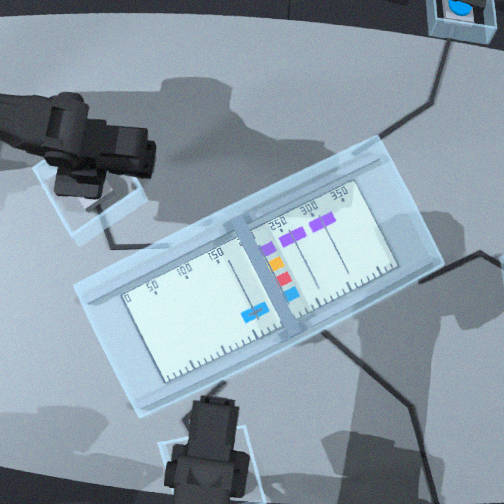

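Scene clock: 119.30 s.
arm1.joint_positions: joint1_rad=-0.442 joint2_rad=+1.573 joint3_rad=+0.936 joint4_rad=-1.018 joint5_rad=-0.001 joint6_rad=-0.009 gripper_m=+0.000
arm1.joint_status: all done
arm1.hand: x=+0.2808 y=+0.4365 z=+0.7761 quat_wxyz=(-0.003, -0.994, +0.097, -0.048) (m; scene frame)
arm2.joint_positions: joint1_rad=-0.774 joint2_rad=+1.640 joint3_rad=+0.938 joint4_rad=-0.900 joint5_rad=+0.001 joint6_rad=+0.011 gripper_m=+0.001
arm2.joint_status: all done
arm2.hand: x=+0.4256 y=-0.0294 z=+0.7787 quat_wxyz=(+0.008, +0.881, -0.472, +0.013) (m; scene frame)
arm3.joint_positions: joint1_rad=-0.200 joint2_rad=+1.634 joint3_rad=+0.920 joint4_rad=-0.923 joint5_rad=+0.003 joint6_rad=+0.010 gripper_m=+0.001
arm3.joint_status: all done
arm3.hand: x=-0.2646 y=+0.0763 z=+0.7750 quat_wxyz=(+0.031, -0.035, -0.999, +0.002) (m; scene frame)
arm4.joint_positions: joint1_rad=-0.207 joint2_rad=+1.554 joint3_rad=+0.675 joint4_rad=-0.789 joint5_rad=-0.001 joint6_rad=-0.011 gripper_m=+0.001
arm4.joint_status: all done
arm4.hand: x=-0.0591 y=-0.3479 z=+0.7742 quat_wxyz=(+0.043, +0.685, -0.726, +0.032) (m; scene frame)
pictures: none
No camera images: the call's "cameras" was empty. Leave "cameras" out to get every camera's image.

Scene clock: 120.07 s.
arm1.joint_positions: joint1_rad=-0.442 joint2_rad=+1.573 joint3_rad=+0.936 joint4_rad=-1.018 joint5_rad=-0.001 joint6_rad=-0.009 gripper_m=+0.000
arm1.joint_status: all done
arm1.hand: x=+0.2808 y=+0.4365 z=+0.7761 quat_wxyz=(-0.003, -0.994, +0.097, -0.048) (m; scene frame)
arm2.joint_positions: joint1_rad=-0.774 joint2_rad=+1.640 joint3_rad=+0.938 joint4_rad=-0.900 joint5_rad=+0.001 joint6_rad=+0.011 gripper_m=+0.001
arm2.joint_status: all done
arm2.hand: x=+0.4256 y=-0.0294 z=+0.7787 quat_wxyz=(+0.008, +0.881, -0.472, +0.013) (m; scene frame)
arm3.joint_positions: joint1_rad=-0.200 joint2_rad=+1.634 joint3_rad=+0.920 joint4_rad=-0.923 joint5_rad=+0.003 joint6_rad=+0.010 gripper_m=+0.001
arm3.joint_status: all done
arm3.hand: x=-0.2646 y=+0.0763 z=+0.7750 quat_wxyz=(+0.031, -0.035, -0.999, +0.002) (m; scene frame)
arm4.joint_positions: joint1_rad=-0.207 joint2_rad=+1.554 joint3_rad=+0.675 joint4_rad=-0.789 joint5_rad=-0.001 joint6_rad=-0.011 gripper_m=+0.001
arm4.joint_status: all done
arm4.hand: x=-0.0591 y=-0.3479 z=+0.7742 quat_wxyz=(+0.043, +0.685, -0.726, +0.032) (m; scene frame)
wait: 0.77 s; at rest by 0.27 s
pictures: arm1_cam_wrist, arm2_cam_wrist, arm3_cam_wrist, arm4_cam_wrist, cam_sheet
camera_calibration (this result's frames):
arm1_cam_wrist: T_world_to_cam=[[0.184632, 0.982804, -0.00253783, -0.476006], [0.741791, -0.13766, 0.65635, -0.649151], [0.644715, -0.123066, -0.754452, 0.583729], [0, 0, 0, 1]] pos_world=[0.193081, 0.450296, 0.865258]
arm2_cam_wrist: T_world_to_cam=[[0.847664, 0.530532, -0.00118887, -0.346038], [0.42058, -0.670617, 0.611053, -0.671199], [0.323386, -0.518468, -0.791589, 0.585097], [0, 0, 0, 1]] pos_world=[0.386405, 0.036821, 0.872883]
arm3_cam_wrist: T_world_to_cam=[[-0.0737707, -0.997268, 0.00389668, 0.051756], [-0.766524, 0.0592006, 0.639481, -0.697723], [-0.637965, 0.0441881, -0.768797, 0.549158], [0, 0, 0, 1]] pos_world=[-0.180659, 0.068654, 0.86817]
arm4_cam_wrist: T_world_to_cam=[[0.998264, -0.0579666, -0.0104005, 0.0444503], [-0.0355687, -0.734192, 0.678009, -0.779098], [-0.0469379, -0.676463, -0.73498, 0.456811], [0, 0, 0, 1]] pos_world=[-0.0506429, -0.260415, 0.864445]
Images, in order (width x height): arm1_cam_wrist 504x504, arm2_cam_wrist 504x504, arm3_cam_wrist 504x504, arm4_cam_wrist 504x504, cam_sheet 504x504.

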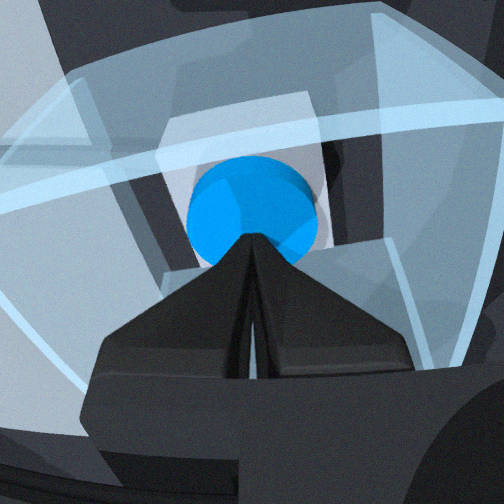

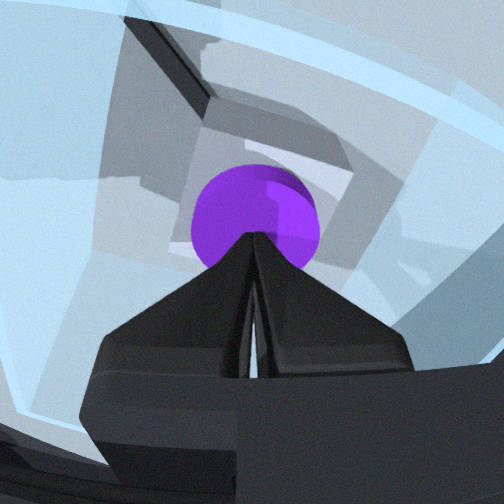

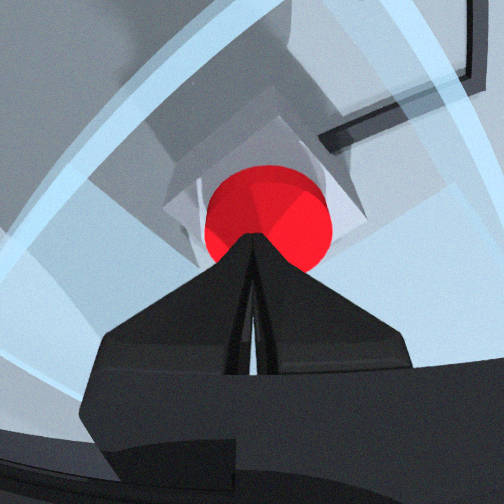

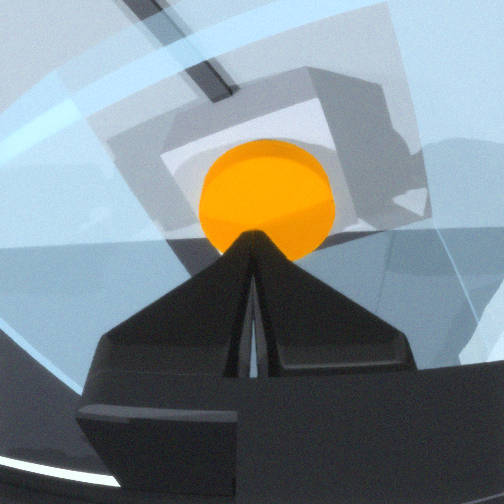

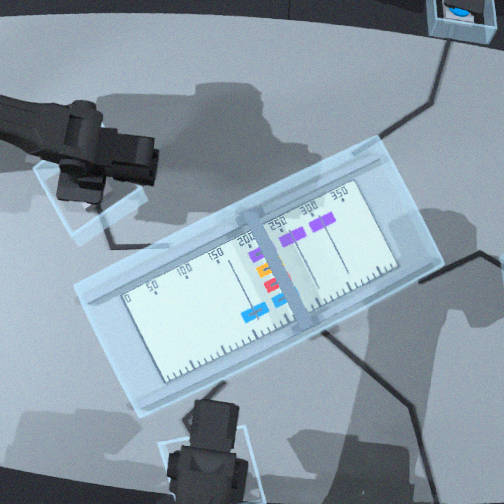

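Scene clock: 121.13 s.
arm1.joint_positions: joint1_rad=-0.442 joint2_rad=+1.484 joint3_rad=+0.938 joint4_rad=-1.010 joint5_rad=-0.001 joint6_rad=-0.009 gripper_m=+0.000
arm1.joint_status: all done
arm1.hand: x=+0.2706 y=+0.4385 z=+0.8087 quat_wxyz=(+0.002, -0.995, +0.097, +0.001) (m; scene frame)
arm2.joint_positions: joint1_rad=-0.774 joint2_rad=+1.543 joint3_rad=+0.940 joint4_rad=-0.893 joint5_rad=+0.001 joint6_rad=+0.011 gripper_m=+0.001
arm2.joint_status: all done
arm2.hand: x=+0.4186 y=-0.0189 z=+0.8171 quat_wxyz=(-0.017, +0.881, -0.472, -0.034) (m; scene frame)
arm3.joint_positions: joint1_rad=-0.200 joint2_rad=+1.531 joint3_rad=+0.924 joint4_rad=-0.914 joint5_rad=+0.003 joint6_rad=+0.010 gripper_m=+0.001
arm3.joint_status: all done
arm3.hand: x=-0.2507 y=+0.0756 z=+0.8143 quat_wxyz=(-0.026, -0.035, -0.999, +0.003) (m; scene frame)
arm4.joint_positions: joint1_rad=-0.207 joint2_rad=+1.439 joint3_rad=+0.679 joint4_rad=-0.768 joint5_rad=-0.001 joint6_rad=-0.011 gripper_m=+0.001
arm4.joint_status: all done
arm4.hand: x=-0.0571 y=-0.3241 z=+0.8086 quat_wxyz=(-0.008, +0.686, -0.727, -0.015) (m; scene frame)
pictures: none
No camera images: the call's "cameras" was empty. Leave "cameras" out to get every camera's image.

Scene clock: 122.50 s.
arm1.joint_positions: joint1_rad=-0.442 joint2_rad=+1.484 joint3_rad=+0.938 joint4_rad=-1.010 joint5_rad=-0.001 joint6_rad=-0.009 gripper_m=+0.000
arm1.joint_status: all done
arm1.hand: x=+0.2706 y=+0.4385 z=+0.8087 quat_wxyz=(+0.002, -0.995, +0.097, +0.001) (m; scene frame)
arm2.joint_positions: joint1_rad=-0.774 joint2_rad=+1.543 joint3_rad=+0.940 joint4_rad=-0.893 joint5_rad=+0.001 joint6_rad=+0.011 gripper_m=+0.001
arm2.joint_status: all done
arm2.hand: x=+0.4186 y=-0.0189 z=+0.8171 quat_wxyz=(-0.017, +0.881, -0.472, -0.034) (m; scene frame)
arm3.joint_positions: joint1_rad=-0.200 joint2_rad=+1.531 joint3_rad=+0.924 joint4_rad=-0.914 joint5_rad=+0.003 joint6_rad=+0.010 gripper_m=+0.001
arm3.joint_status: all done
arm3.hand: x=-0.2507 y=+0.0756 z=+0.8143 quat_wxyz=(-0.026, -0.035, -0.999, +0.003) (m; scene frame)
arm4.joint_positions: joint1_rad=-0.207 joint2_rad=+1.439 joint3_rad=+0.679 joint4_rad=-0.768 joint5_rad=-0.001 joint6_rad=-0.011 gripper_m=+0.001
arm4.joint_status: all done
arm4.hand: x=-0.0571 y=-0.3241 z=+0.8086 quat_wxyz=(-0.008, +0.686, -0.727, -0.015) (m; scene frame)
wait: 1.37 s; at rest by 0.27 s
pictures: arm1_cam_wrist, arm2_cam_wrist, arm3_cam_wrist, arm4_cam_wrist, cam_sheet
camera_calibration (this result's frames):
arm1_cam_wrist: T_world_to_cam=[[0.183966, 0.982932, -0.00064888, -0.47735], [0.802309, -0.149779, 0.577813, -0.610258], [0.567854, -0.106818, -0.816169, 0.678785], [0, 0, 0, 1]] pos_world=[0.191981, 0.450306, 0.906308]
arm2_cam_wrist: T_world_to_cam=[[0.847626, 0.530567, -0.00533715, -0.342204], [0.454513, -0.720859, 0.523241, -0.628085], [0.273767, -0.445938, -0.852168, 0.694849], [0, 0, 0, 1]] pos_world=[0.385307, 0.038661, 0.918942]
arm3_cam_wrist: T_world_to_cam=[[-0.0738883, -0.997264, 0.0021666, 0.0532701], [-0.834416, 0.0630122, 0.547521, -0.654548], [-0.546159, 0.0386475, -0.836789, 0.667013], [0, 0, 0, 1]] pos_world=[-0.177934, 0.0685905, 0.916412]
arm4_cam_wrist: T_world_to_cam=[[0.998271, -0.0581104, -0.00884218, 0.0428702], [-0.0427881, -0.821559, 0.568516, -0.72512], [-0.0403011, -0.567155, -0.822624, 0.604919], [0, 0, 0, 1]] pos_world=[-0.0494437, -0.250154, 0.910243]
Images, in order (width x height): arm1_cam_wrist 504x504, arm2_cam_wrist 504x504, arm3_cam_wrist 504x504, arm4_cam_wrist 504x504, cam_sheet 504x504.

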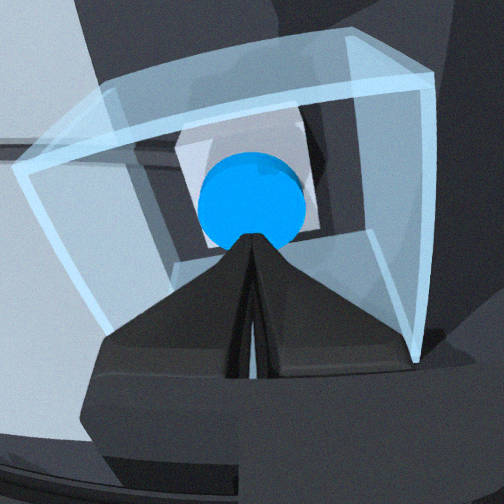

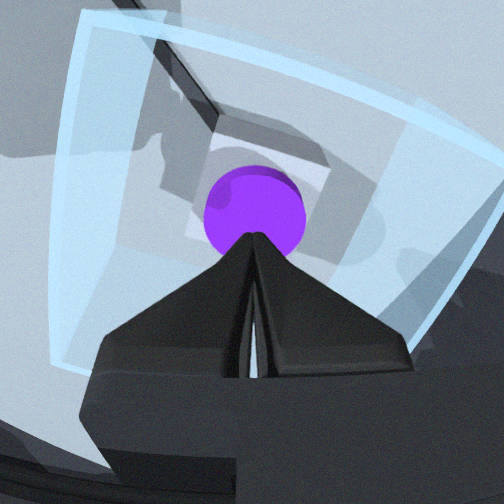

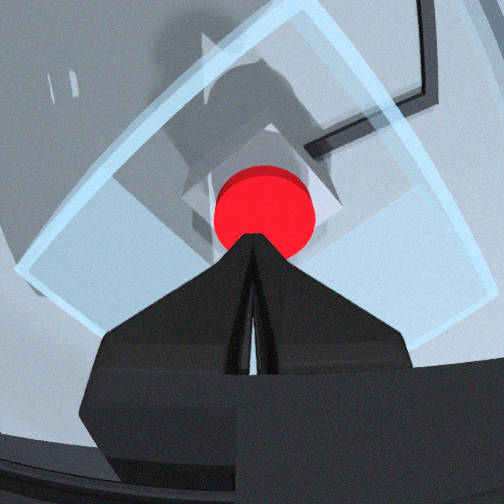

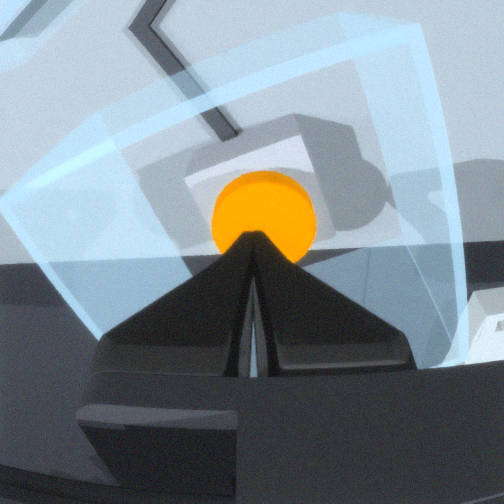

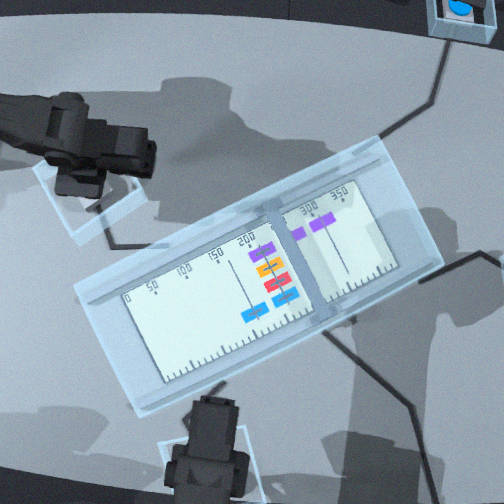

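Scene clock: 123.30 s.
arm1.joint_positions: joint1_rad=-0.442 joint2_rad=+1.484 joint3_rad=+0.938 joint4_rad=-1.010 joint5_rad=-0.001 joint6_rad=-0.009 gripper_m=+0.000
arm1.joint_status: not commanded
arm1.hand: x=+0.2706 y=+0.4385 z=+0.8087 quat_wxyz=(+0.002, -0.995, +0.097, +0.001) (m; scene frame)
arm2.joint_positions: joint1_rad=-0.774 joint2_rad=+1.641 joint3_rad=+0.939 joint4_rad=-0.897 joint5_rad=+0.001 joint6_rad=+0.011 gripper_m=+0.001
arm2.joint_status: all done
arm2.hand: x=+0.4249 y=-0.0283 z=+0.7787 quat_wxyz=(+0.007, +0.881, -0.472, +0.012) (m; scene frame)
arm3.joint_positions: joint1_rad=-0.200 joint2_rad=+1.531 joint3_rad=+0.924 joint4_rad=-0.914 joint5_rad=+0.003 joint6_rad=+0.010 gripper_m=+0.001
arm3.joint_status: not commanded
arm3.hand: x=-0.2507 y=+0.0756 z=+0.8143 quat_wxyz=(-0.026, -0.035, -0.999, +0.003) (m; scene frame)
arm4.joint_positions: joint1_rad=-0.207 joint2_rad=+1.439 joint3_rad=+0.679 joint4_rad=-0.768 joint5_rad=-0.001 joint6_rad=-0.011 gripper_m=+0.001
arm4.joint_status: not commanded
arm4.hand: x=-0.0571 y=-0.3241 z=+0.8086 quat_wxyz=(-0.008, +0.686, -0.727, -0.015) (m; scene frame)
pictures: none
No camera images: the call's "cameras" was empty. Leave "cameras" out to get every camera's image.

Scene clock: 124.10 s.
arm1.joint_positions: joint1_rad=-0.442 joint2_rad=+1.484 joint3_rad=+0.938 joint4_rad=-1.010 joint5_rad=-0.001 joint6_rad=-0.009 gripper_m=+0.000
arm1.joint_status: not commanded
arm1.hand: x=+0.2706 y=+0.4385 z=+0.8087 quat_wxyz=(+0.002, -0.995, +0.097, +0.001) (m; scene frame)
arm2.joint_positions: joint1_rad=-0.774 joint2_rad=+1.641 joint3_rad=+0.939 joint4_rad=-0.897 joint5_rad=+0.001 joint6_rad=+0.011 gripper_m=+0.001
arm2.joint_status: all done
arm2.hand: x=+0.4249 y=-0.0283 z=+0.7787 quat_wxyz=(+0.007, +0.881, -0.472, +0.012) (m; scene frame)
arm3.joint_positions: joint1_rad=-0.200 joint2_rad=+1.531 joint3_rad=+0.924 joint4_rad=-0.914 joint5_rad=+0.003 joint6_rad=+0.010 gripper_m=+0.001
arm3.joint_status: not commanded
arm3.hand: x=-0.2507 y=+0.0756 z=+0.8143 quat_wxyz=(-0.026, -0.035, -0.999, +0.003) (m; scene frame)
arm4.joint_positions: joint1_rad=-0.207 joint2_rad=+1.439 joint3_rad=+0.679 joint4_rad=-0.768 joint5_rad=-0.001 joint6_rad=-0.011 gripper_m=+0.001
arm4.joint_status: not commanded
arm4.hand: x=-0.0571 y=-0.3241 z=+0.8086 quat_wxyz=(-0.008, +0.686, -0.727, -0.015) (m; scene frame)
wait: 0.80 s; at rest by 0.27 s
pictures: arm1_cam_wrist, arm2_cam_wrist, arm3_cam_wrist, arm4_cam_wrist, cam_sheet
camera_calibration (this result's frames):
arm1_cam_wrist: T_world_to_cam=[[0.183966, 0.982932, -0.00064888, -0.47735], [0.802309, -0.149779, 0.577813, -0.610258], [0.567854, -0.106818, -0.816169, 0.678785], [0, 0, 0, 1]] pos_world=[0.191981, 0.450306, 0.906308]
arm2_cam_wrist: T_world_to_cam=[[0.847666, 0.530528, -0.00130737, -0.345898], [0.421622, -0.672158, 0.608636, -0.668787], [0.32202, -0.516471, -0.793448, 0.587944], [0, 0, 0, 1]] pos_world=[0.385851, 0.037634, 0.873099]
arm3_cam_wrist: T_world_to_cam=[[-0.0738883, -0.997264, 0.0021666, 0.0532701], [-0.834416, 0.0630122, 0.547521, -0.654548], [-0.546159, 0.0386475, -0.836789, 0.667013], [0, 0, 0, 1]] pos_world=[-0.177934, 0.0685905, 0.916412]
arm4_cam_wrist: T_world_to_cam=[[0.998271, -0.0581104, -0.00884218, 0.0428702], [-0.0427881, -0.821559, 0.568516, -0.72512], [-0.0403011, -0.567155, -0.822624, 0.604919], [0, 0, 0, 1]] pos_world=[-0.0494437, -0.250154, 0.910243]
Images, in order (width x height): arm1_cam_wrist 504x504, arm2_cam_wrist 504x504, arm3_cam_wrist 504x504, arm4_cam_wrist 504x504, cam_sheet 504x504.

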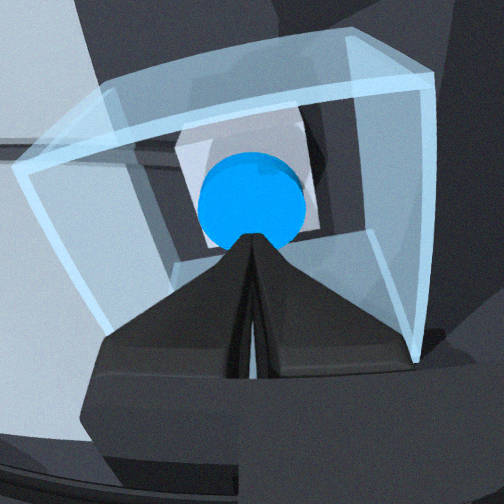

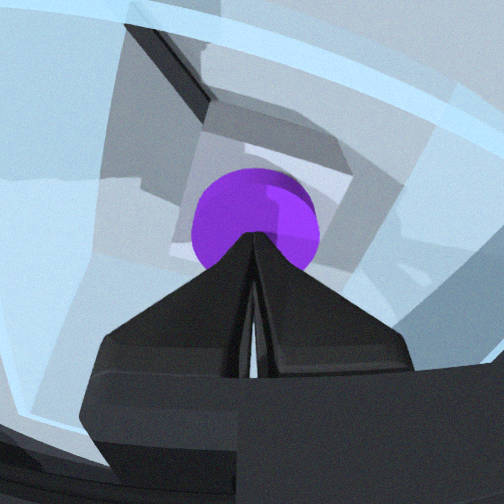

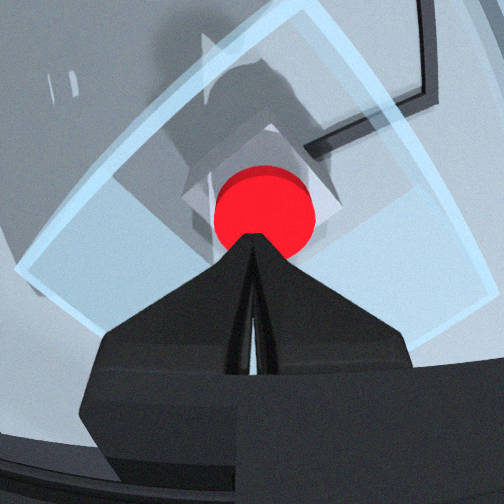

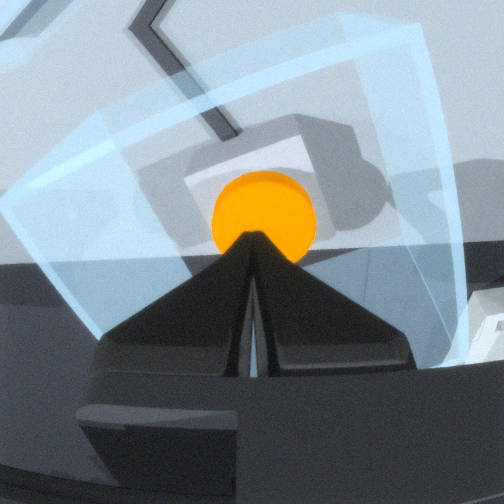

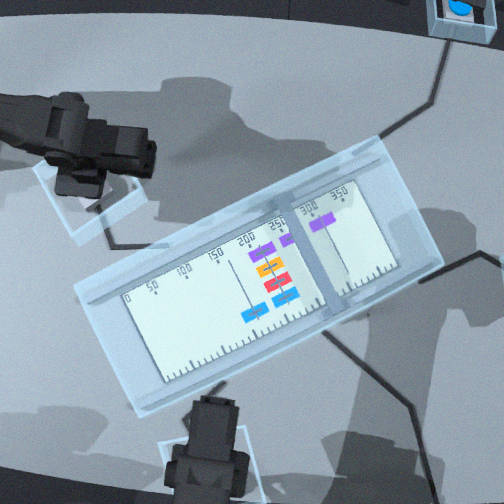

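Scene clock: 125.10 s.
arm1.joint_positions: joint1_rad=-0.442 joint2_rad=+1.484 joint3_rad=+0.938 joint4_rad=-1.010 joint5_rad=-0.001 joint6_rad=-0.009 gripper_m=+0.000
arm1.joint_status: not commanded
arm1.hand: x=+0.2706 y=+0.4385 z=+0.8087 quat_wxyz=(+0.002, -0.995, +0.097, +0.001) (m; scene frame)
arm2.joint_positions: joint1_rad=-0.774 joint2_rad=+1.543 joint3_rad=+0.942 joint4_rad=-0.893 joint5_rad=+0.001 joint6_rad=+0.011 gripper_m=+0.001
arm2.joint_status: all done
arm2.hand: x=+0.4182 y=-0.0183 z=+0.8176 quat_wxyz=(-0.017, +0.881, -0.472, -0.035) (m; scene frame)
arm3.joint_positions: joint1_rad=-0.200 joint2_rad=+1.531 joint3_rad=+0.924 joint4_rad=-0.914 joint5_rad=+0.003 joint6_rad=+0.010 gripper_m=+0.001
arm3.joint_status: not commanded
arm3.hand: x=-0.2507 y=+0.0756 z=+0.8143 quat_wxyz=(-0.026, -0.035, -0.999, +0.003) (m; scene frame)
arm4.joint_positions: joint1_rad=-0.207 joint2_rad=+1.439 joint3_rad=+0.679 joint4_rad=-0.768 joint5_rad=-0.001 joint6_rad=-0.011 gripper_m=+0.001
arm4.joint_status: not commanded
arm4.hand: x=-0.0571 y=-0.3241 z=+0.8086 quat_wxyz=(-0.008, +0.686, -0.727, -0.015) (m; scene frame)
pictures: none
No camera images: the call's "cameras" was empty. Leave "cameras" out to get every camera's image.

Scene clock: 126.50 s.
arm1.joint_positions: joint1_rad=-0.442 joint2_rad=+1.484 joint3_rad=+0.938 joint4_rad=-1.010 joint5_rad=-0.001 joint6_rad=-0.009 gripper_m=+0.000
arm1.joint_status: not commanded
arm1.hand: x=+0.2706 y=+0.4385 z=+0.8087 quat_wxyz=(+0.002, -0.995, +0.097, +0.001) (m; scene frame)
arm2.joint_positions: joint1_rad=-0.774 joint2_rad=+1.543 joint3_rad=+0.942 joint4_rad=-0.893 joint5_rad=+0.001 joint6_rad=+0.011 gripper_m=+0.001
arm2.joint_status: all done
arm2.hand: x=+0.4182 y=-0.0183 z=+0.8176 quat_wxyz=(-0.017, +0.881, -0.472, -0.035) (m; scene frame)
arm3.joint_positions: joint1_rad=-0.200 joint2_rad=+1.531 joint3_rad=+0.924 joint4_rad=-0.914 joint5_rad=+0.003 joint6_rad=+0.010 gripper_m=+0.001
arm3.joint_status: not commanded
arm3.hand: x=-0.2507 y=+0.0756 z=+0.8143 quat_wxyz=(-0.026, -0.035, -0.999, +0.003) (m; scene frame)
arm4.joint_positions: joint1_rad=-0.207 joint2_rad=+1.439 joint3_rad=+0.679 joint4_rad=-0.768 joint5_rad=-0.001 joint6_rad=-0.011 gripper_m=+0.001
arm4.joint_status: not commanded
arm4.hand: x=-0.0571 y=-0.3241 z=+0.8086 quat_wxyz=(-0.008, +0.686, -0.727, -0.015) (m; scene frame)
wait: 1.40 s; at rest by 0.27 s
pictures: arm1_cam_wrist, arm2_cam_wrist, arm3_cam_wrist, arm4_cam_wrist, cam_sheet
camera_calibration (this result's frames):
arm1_cam_wrist: T_world_to_cam=[[0.183966, 0.982932, -0.00064888, -0.47735], [0.802309, -0.149779, 0.577813, -0.610258], [0.567854, -0.106818, -0.816169, 0.678785], [0, 0, 0, 1]] pos_world=[0.191981, 0.450306, 0.906308]
arm2_cam_wrist: T_world_to_cam=[[0.847624, 0.530571, -0.00539631, -0.342126], [0.454959, -0.72152, 0.52194, -0.626889], [0.273033, -0.444864, -0.852965, 0.696629], [0, 0, 0, 1]] pos_world=[0.385, 0.0391146, 0.919553]
arm3_cam_wrist: T_world_to_cam=[[-0.0738883, -0.997264, 0.0021666, 0.0532701], [-0.834416, 0.0630122, 0.547521, -0.654548], [-0.546159, 0.0386475, -0.836789, 0.667013], [0, 0, 0, 1]] pos_world=[-0.177934, 0.0685905, 0.916412]
arm4_cam_wrist: T_world_to_cam=[[0.998271, -0.0581104, -0.00884218, 0.0428702], [-0.0427881, -0.821559, 0.568516, -0.72512], [-0.0403011, -0.567155, -0.822624, 0.604919], [0, 0, 0, 1]] pos_world=[-0.0494437, -0.250154, 0.910243]
Images, in order (width x height): arm1_cam_wrist 504x504, arm2_cam_wrist 504x504, arm3_cam_wrist 504x504, arm4_cam_wrist 504x504, cam_sheet 504x504.

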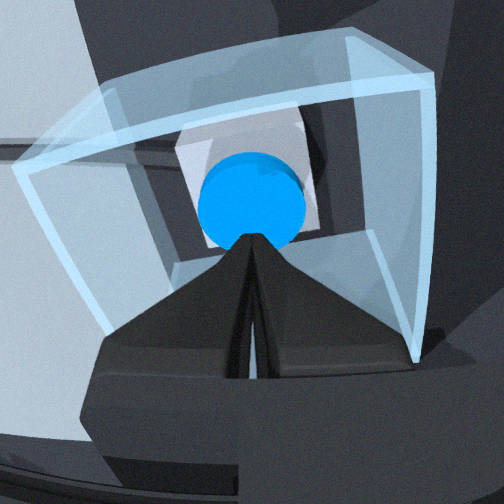

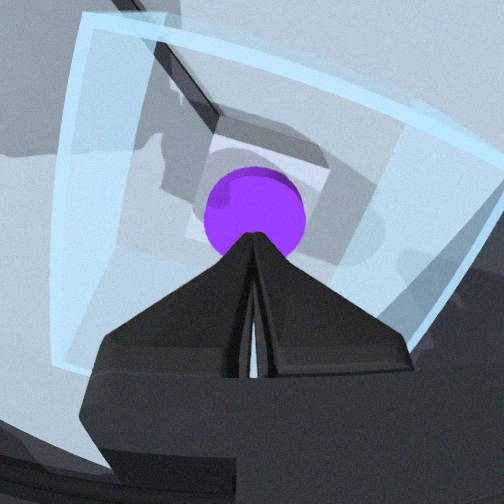

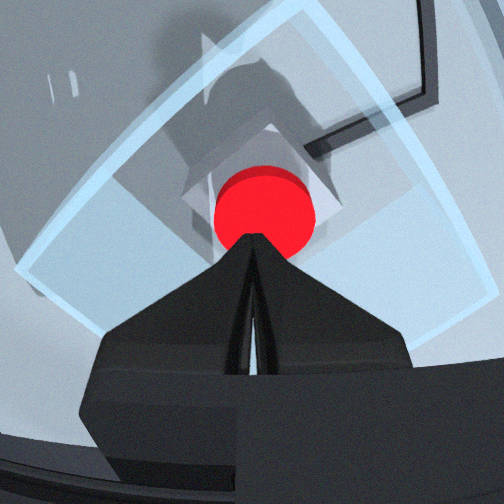

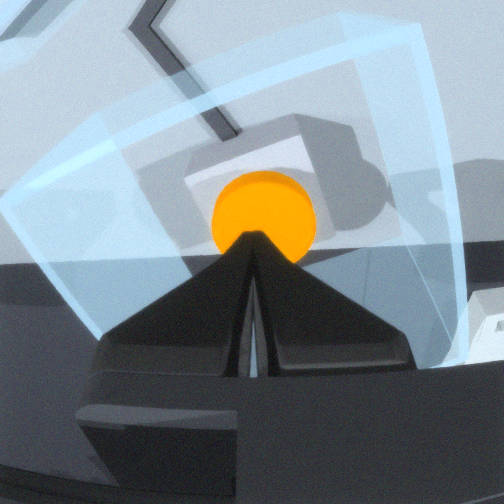

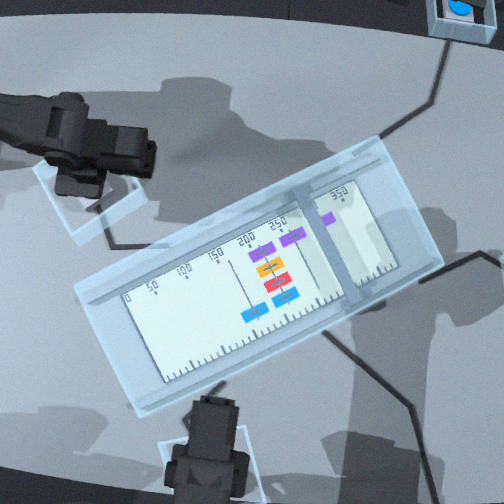

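Scene clock: 127.30 s.
arm1.joint_positions: joint1_rad=-0.442 joint2_rad=+1.484 joint3_rad=+0.938 joint4_rad=-1.010 joint5_rad=-0.001 joint6_rad=-0.009 gripper_m=+0.000
arm1.joint_status: not commanded
arm1.hand: x=+0.2706 y=+0.4385 z=+0.8087 quat_wxyz=(+0.002, -0.995, +0.097, +0.001) (m; scene frame)
arm2.joint_positions: joint1_rad=-0.774 joint2_rad=+1.641 joint3_rad=+0.939 joint4_rad=-0.898 joint5_rad=+0.001 joint6_rad=+0.011 gripper_m=+0.001
arm2.joint_status: all done
arm2.hand: x=+0.4249 y=-0.0284 z=+0.7788 quat_wxyz=(+0.007, +0.881, -0.472, +0.012) (m; scene frame)
arm3.joint_positions: joint1_rad=-0.200 joint2_rad=+1.531 joint3_rad=+0.924 joint4_rad=-0.914 joint5_rad=+0.003 joint6_rad=+0.010 gripper_m=+0.001
arm3.joint_status: not commanded
arm3.hand: x=-0.2507 y=+0.0756 z=+0.8143 quat_wxyz=(-0.026, -0.035, -0.999, +0.003) (m; scene frame)
arm4.joint_positions: joint1_rad=-0.207 joint2_rad=+1.439 joint3_rad=+0.679 joint4_rad=-0.768 joint5_rad=-0.001 joint6_rad=-0.011 gripper_m=+0.001
arm4.joint_status: not commanded
arm4.hand: x=-0.0571 y=-0.3241 z=+0.8086 quat_wxyz=(-0.008, +0.686, -0.727, -0.015) (m; scene frame)
pictures: none
No camera images: the call's "cameras" was empty. Leave "cameras" out to get every camera's image.

Scene clock: 128.10 s.
arm1.joint_positions: joint1_rad=-0.442 joint2_rad=+1.484 joint3_rad=+0.938 joint4_rad=-1.010 joint5_rad=-0.001 joint6_rad=-0.009 gripper_m=+0.000
arm1.joint_status: not commanded
arm1.hand: x=+0.2706 y=+0.4385 z=+0.8087 quat_wxyz=(+0.002, -0.995, +0.097, +0.001) (m; scene frame)
arm2.joint_positions: joint1_rad=-0.774 joint2_rad=+1.641 joint3_rad=+0.939 joint4_rad=-0.898 joint5_rad=+0.001 joint6_rad=+0.011 gripper_m=+0.001
arm2.joint_status: all done
arm2.hand: x=+0.4249 y=-0.0284 z=+0.7788 quat_wxyz=(+0.007, +0.881, -0.472, +0.012) (m; scene frame)
arm3.joint_positions: joint1_rad=-0.200 joint2_rad=+1.531 joint3_rad=+0.924 joint4_rad=-0.914 joint5_rad=+0.003 joint6_rad=+0.010 gripper_m=+0.001
arm3.joint_status: not commanded
arm3.hand: x=-0.2507 y=+0.0756 z=+0.8143 quat_wxyz=(-0.026, -0.035, -0.999, +0.003) (m; scene frame)
arm4.joint_positions: joint1_rad=-0.207 joint2_rad=+1.439 joint3_rad=+0.679 joint4_rad=-0.768 joint5_rad=-0.001 joint6_rad=-0.011 gripper_m=+0.001
arm4.joint_status: not commanded
arm4.hand: x=-0.0571 y=-0.3241 z=+0.8086 quat_wxyz=(-0.008, +0.686, -0.727, -0.015) (m; scene frame)
wait: 0.80 s; at rest by 0.27 s
pictures: arm1_cam_wrist, arm2_cam_wrist, arm3_cam_wrist, arm4_cam_wrist, cam_sheet
camera_calibration (this result's frames):
arm1_cam_wrist: T_world_to_cam=[[0.183966, 0.982932, -0.00064888, -0.47735], [0.802309, -0.149779, 0.577813, -0.610258], [0.567854, -0.106818, -0.816169, 0.678785], [0, 0, 0, 1]] pos_world=[0.191981, 0.450306, 0.906308]
arm2_cam_wrist: T_world_to_cam=[[0.847666, 0.530528, -0.00130737, -0.3459], [0.421622, -0.672158, 0.608636, -0.668915], [0.32202, -0.516471, -0.793448, 0.588031], [0, 0, 0, 1]] pos_world=[0.385879, 0.0375942, 0.873246]
arm3_cam_wrist: T_world_to_cam=[[-0.0738883, -0.997264, 0.0021666, 0.0532701], [-0.834416, 0.0630122, 0.547521, -0.654548], [-0.546159, 0.0386475, -0.836789, 0.667013], [0, 0, 0, 1]] pos_world=[-0.177934, 0.0685905, 0.916412]
arm4_cam_wrist: T_world_to_cam=[[0.998271, -0.0581104, -0.00884218, 0.0428702], [-0.0427881, -0.821559, 0.568516, -0.72512], [-0.0403011, -0.567155, -0.822624, 0.604919], [0, 0, 0, 1]] pos_world=[-0.0494437, -0.250154, 0.910243]
Images, in order (width x height): arm1_cam_wrist 504x504, arm2_cam_wrist 504x504, arm3_cam_wrist 504x504, arm4_cam_wrist 504x504, cam_sheet 504x504.

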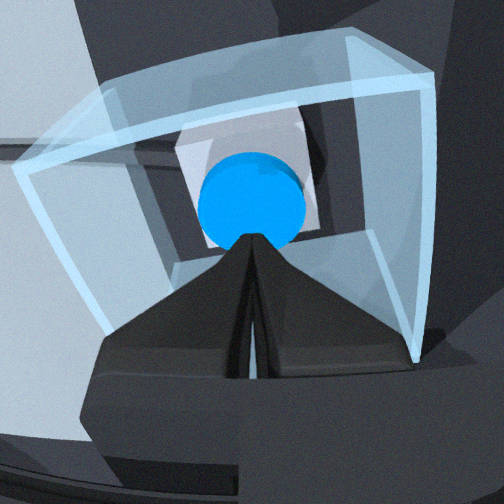

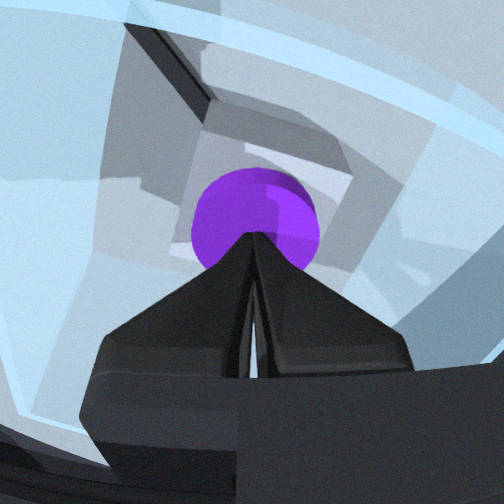

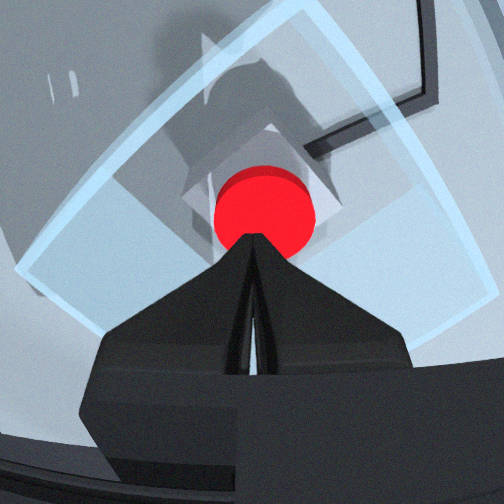

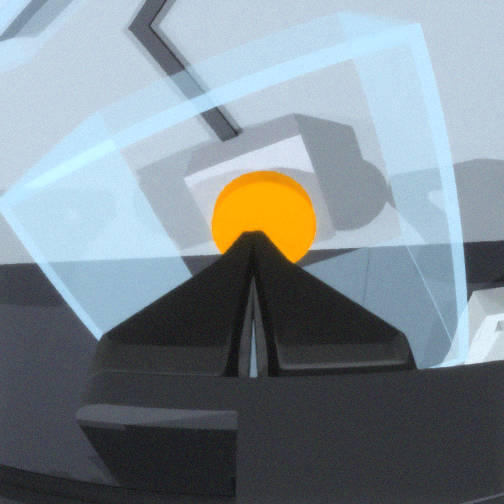

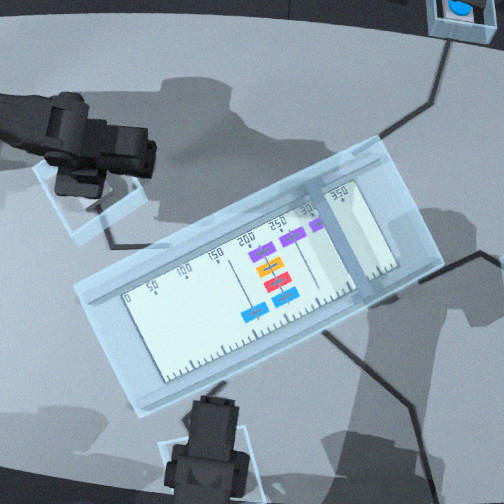

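Scene clock: 129.10 s.
arm1.joint_positions: joint1_rad=-0.442 joint2_rad=+1.484 joint3_rad=+0.938 joint4_rad=-1.010 joint5_rad=-0.001 joint6_rad=-0.009 gripper_m=+0.000
arm1.joint_status: not commanded
arm1.hand: x=+0.2706 y=+0.4385 z=+0.8087 quat_wxyz=(+0.002, -0.995, +0.097, +0.001) (m; scene frame)
arm2.joint_positions: joint1_rad=-0.774 joint2_rad=+1.543 joint3_rad=+0.942 joint4_rad=-0.893 joint5_rad=+0.001 joint6_rad=+0.011 gripper_m=+0.001
arm2.joint_status: all done
arm2.hand: x=+0.4182 y=-0.0183 z=+0.8176 quat_wxyz=(-0.017, +0.881, -0.472, -0.035) (m; scene frame)
arm3.joint_positions: joint1_rad=-0.200 joint2_rad=+1.531 joint3_rad=+0.924 joint4_rad=-0.914 joint5_rad=+0.003 joint6_rad=+0.010 gripper_m=+0.001
arm3.joint_status: not commanded
arm3.hand: x=-0.2507 y=+0.0756 z=+0.8143 quat_wxyz=(-0.026, -0.035, -0.999, +0.003) (m; scene frame)
arm4.joint_positions: joint1_rad=-0.207 joint2_rad=+1.439 joint3_rad=+0.679 joint4_rad=-0.768 joint5_rad=-0.001 joint6_rad=-0.011 gripper_m=+0.001
arm4.joint_status: not commanded
arm4.hand: x=-0.0571 y=-0.3241 z=+0.8086 quat_wxyz=(-0.008, +0.686, -0.727, -0.015) (m; scene frame)
pictures: cam_sheet
Images, in order (width x height): cam_sheet 504x504.

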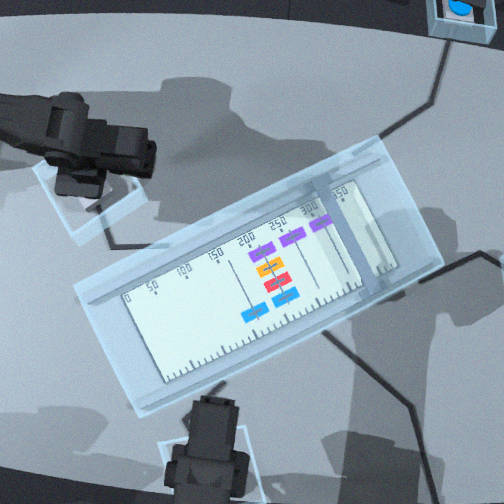

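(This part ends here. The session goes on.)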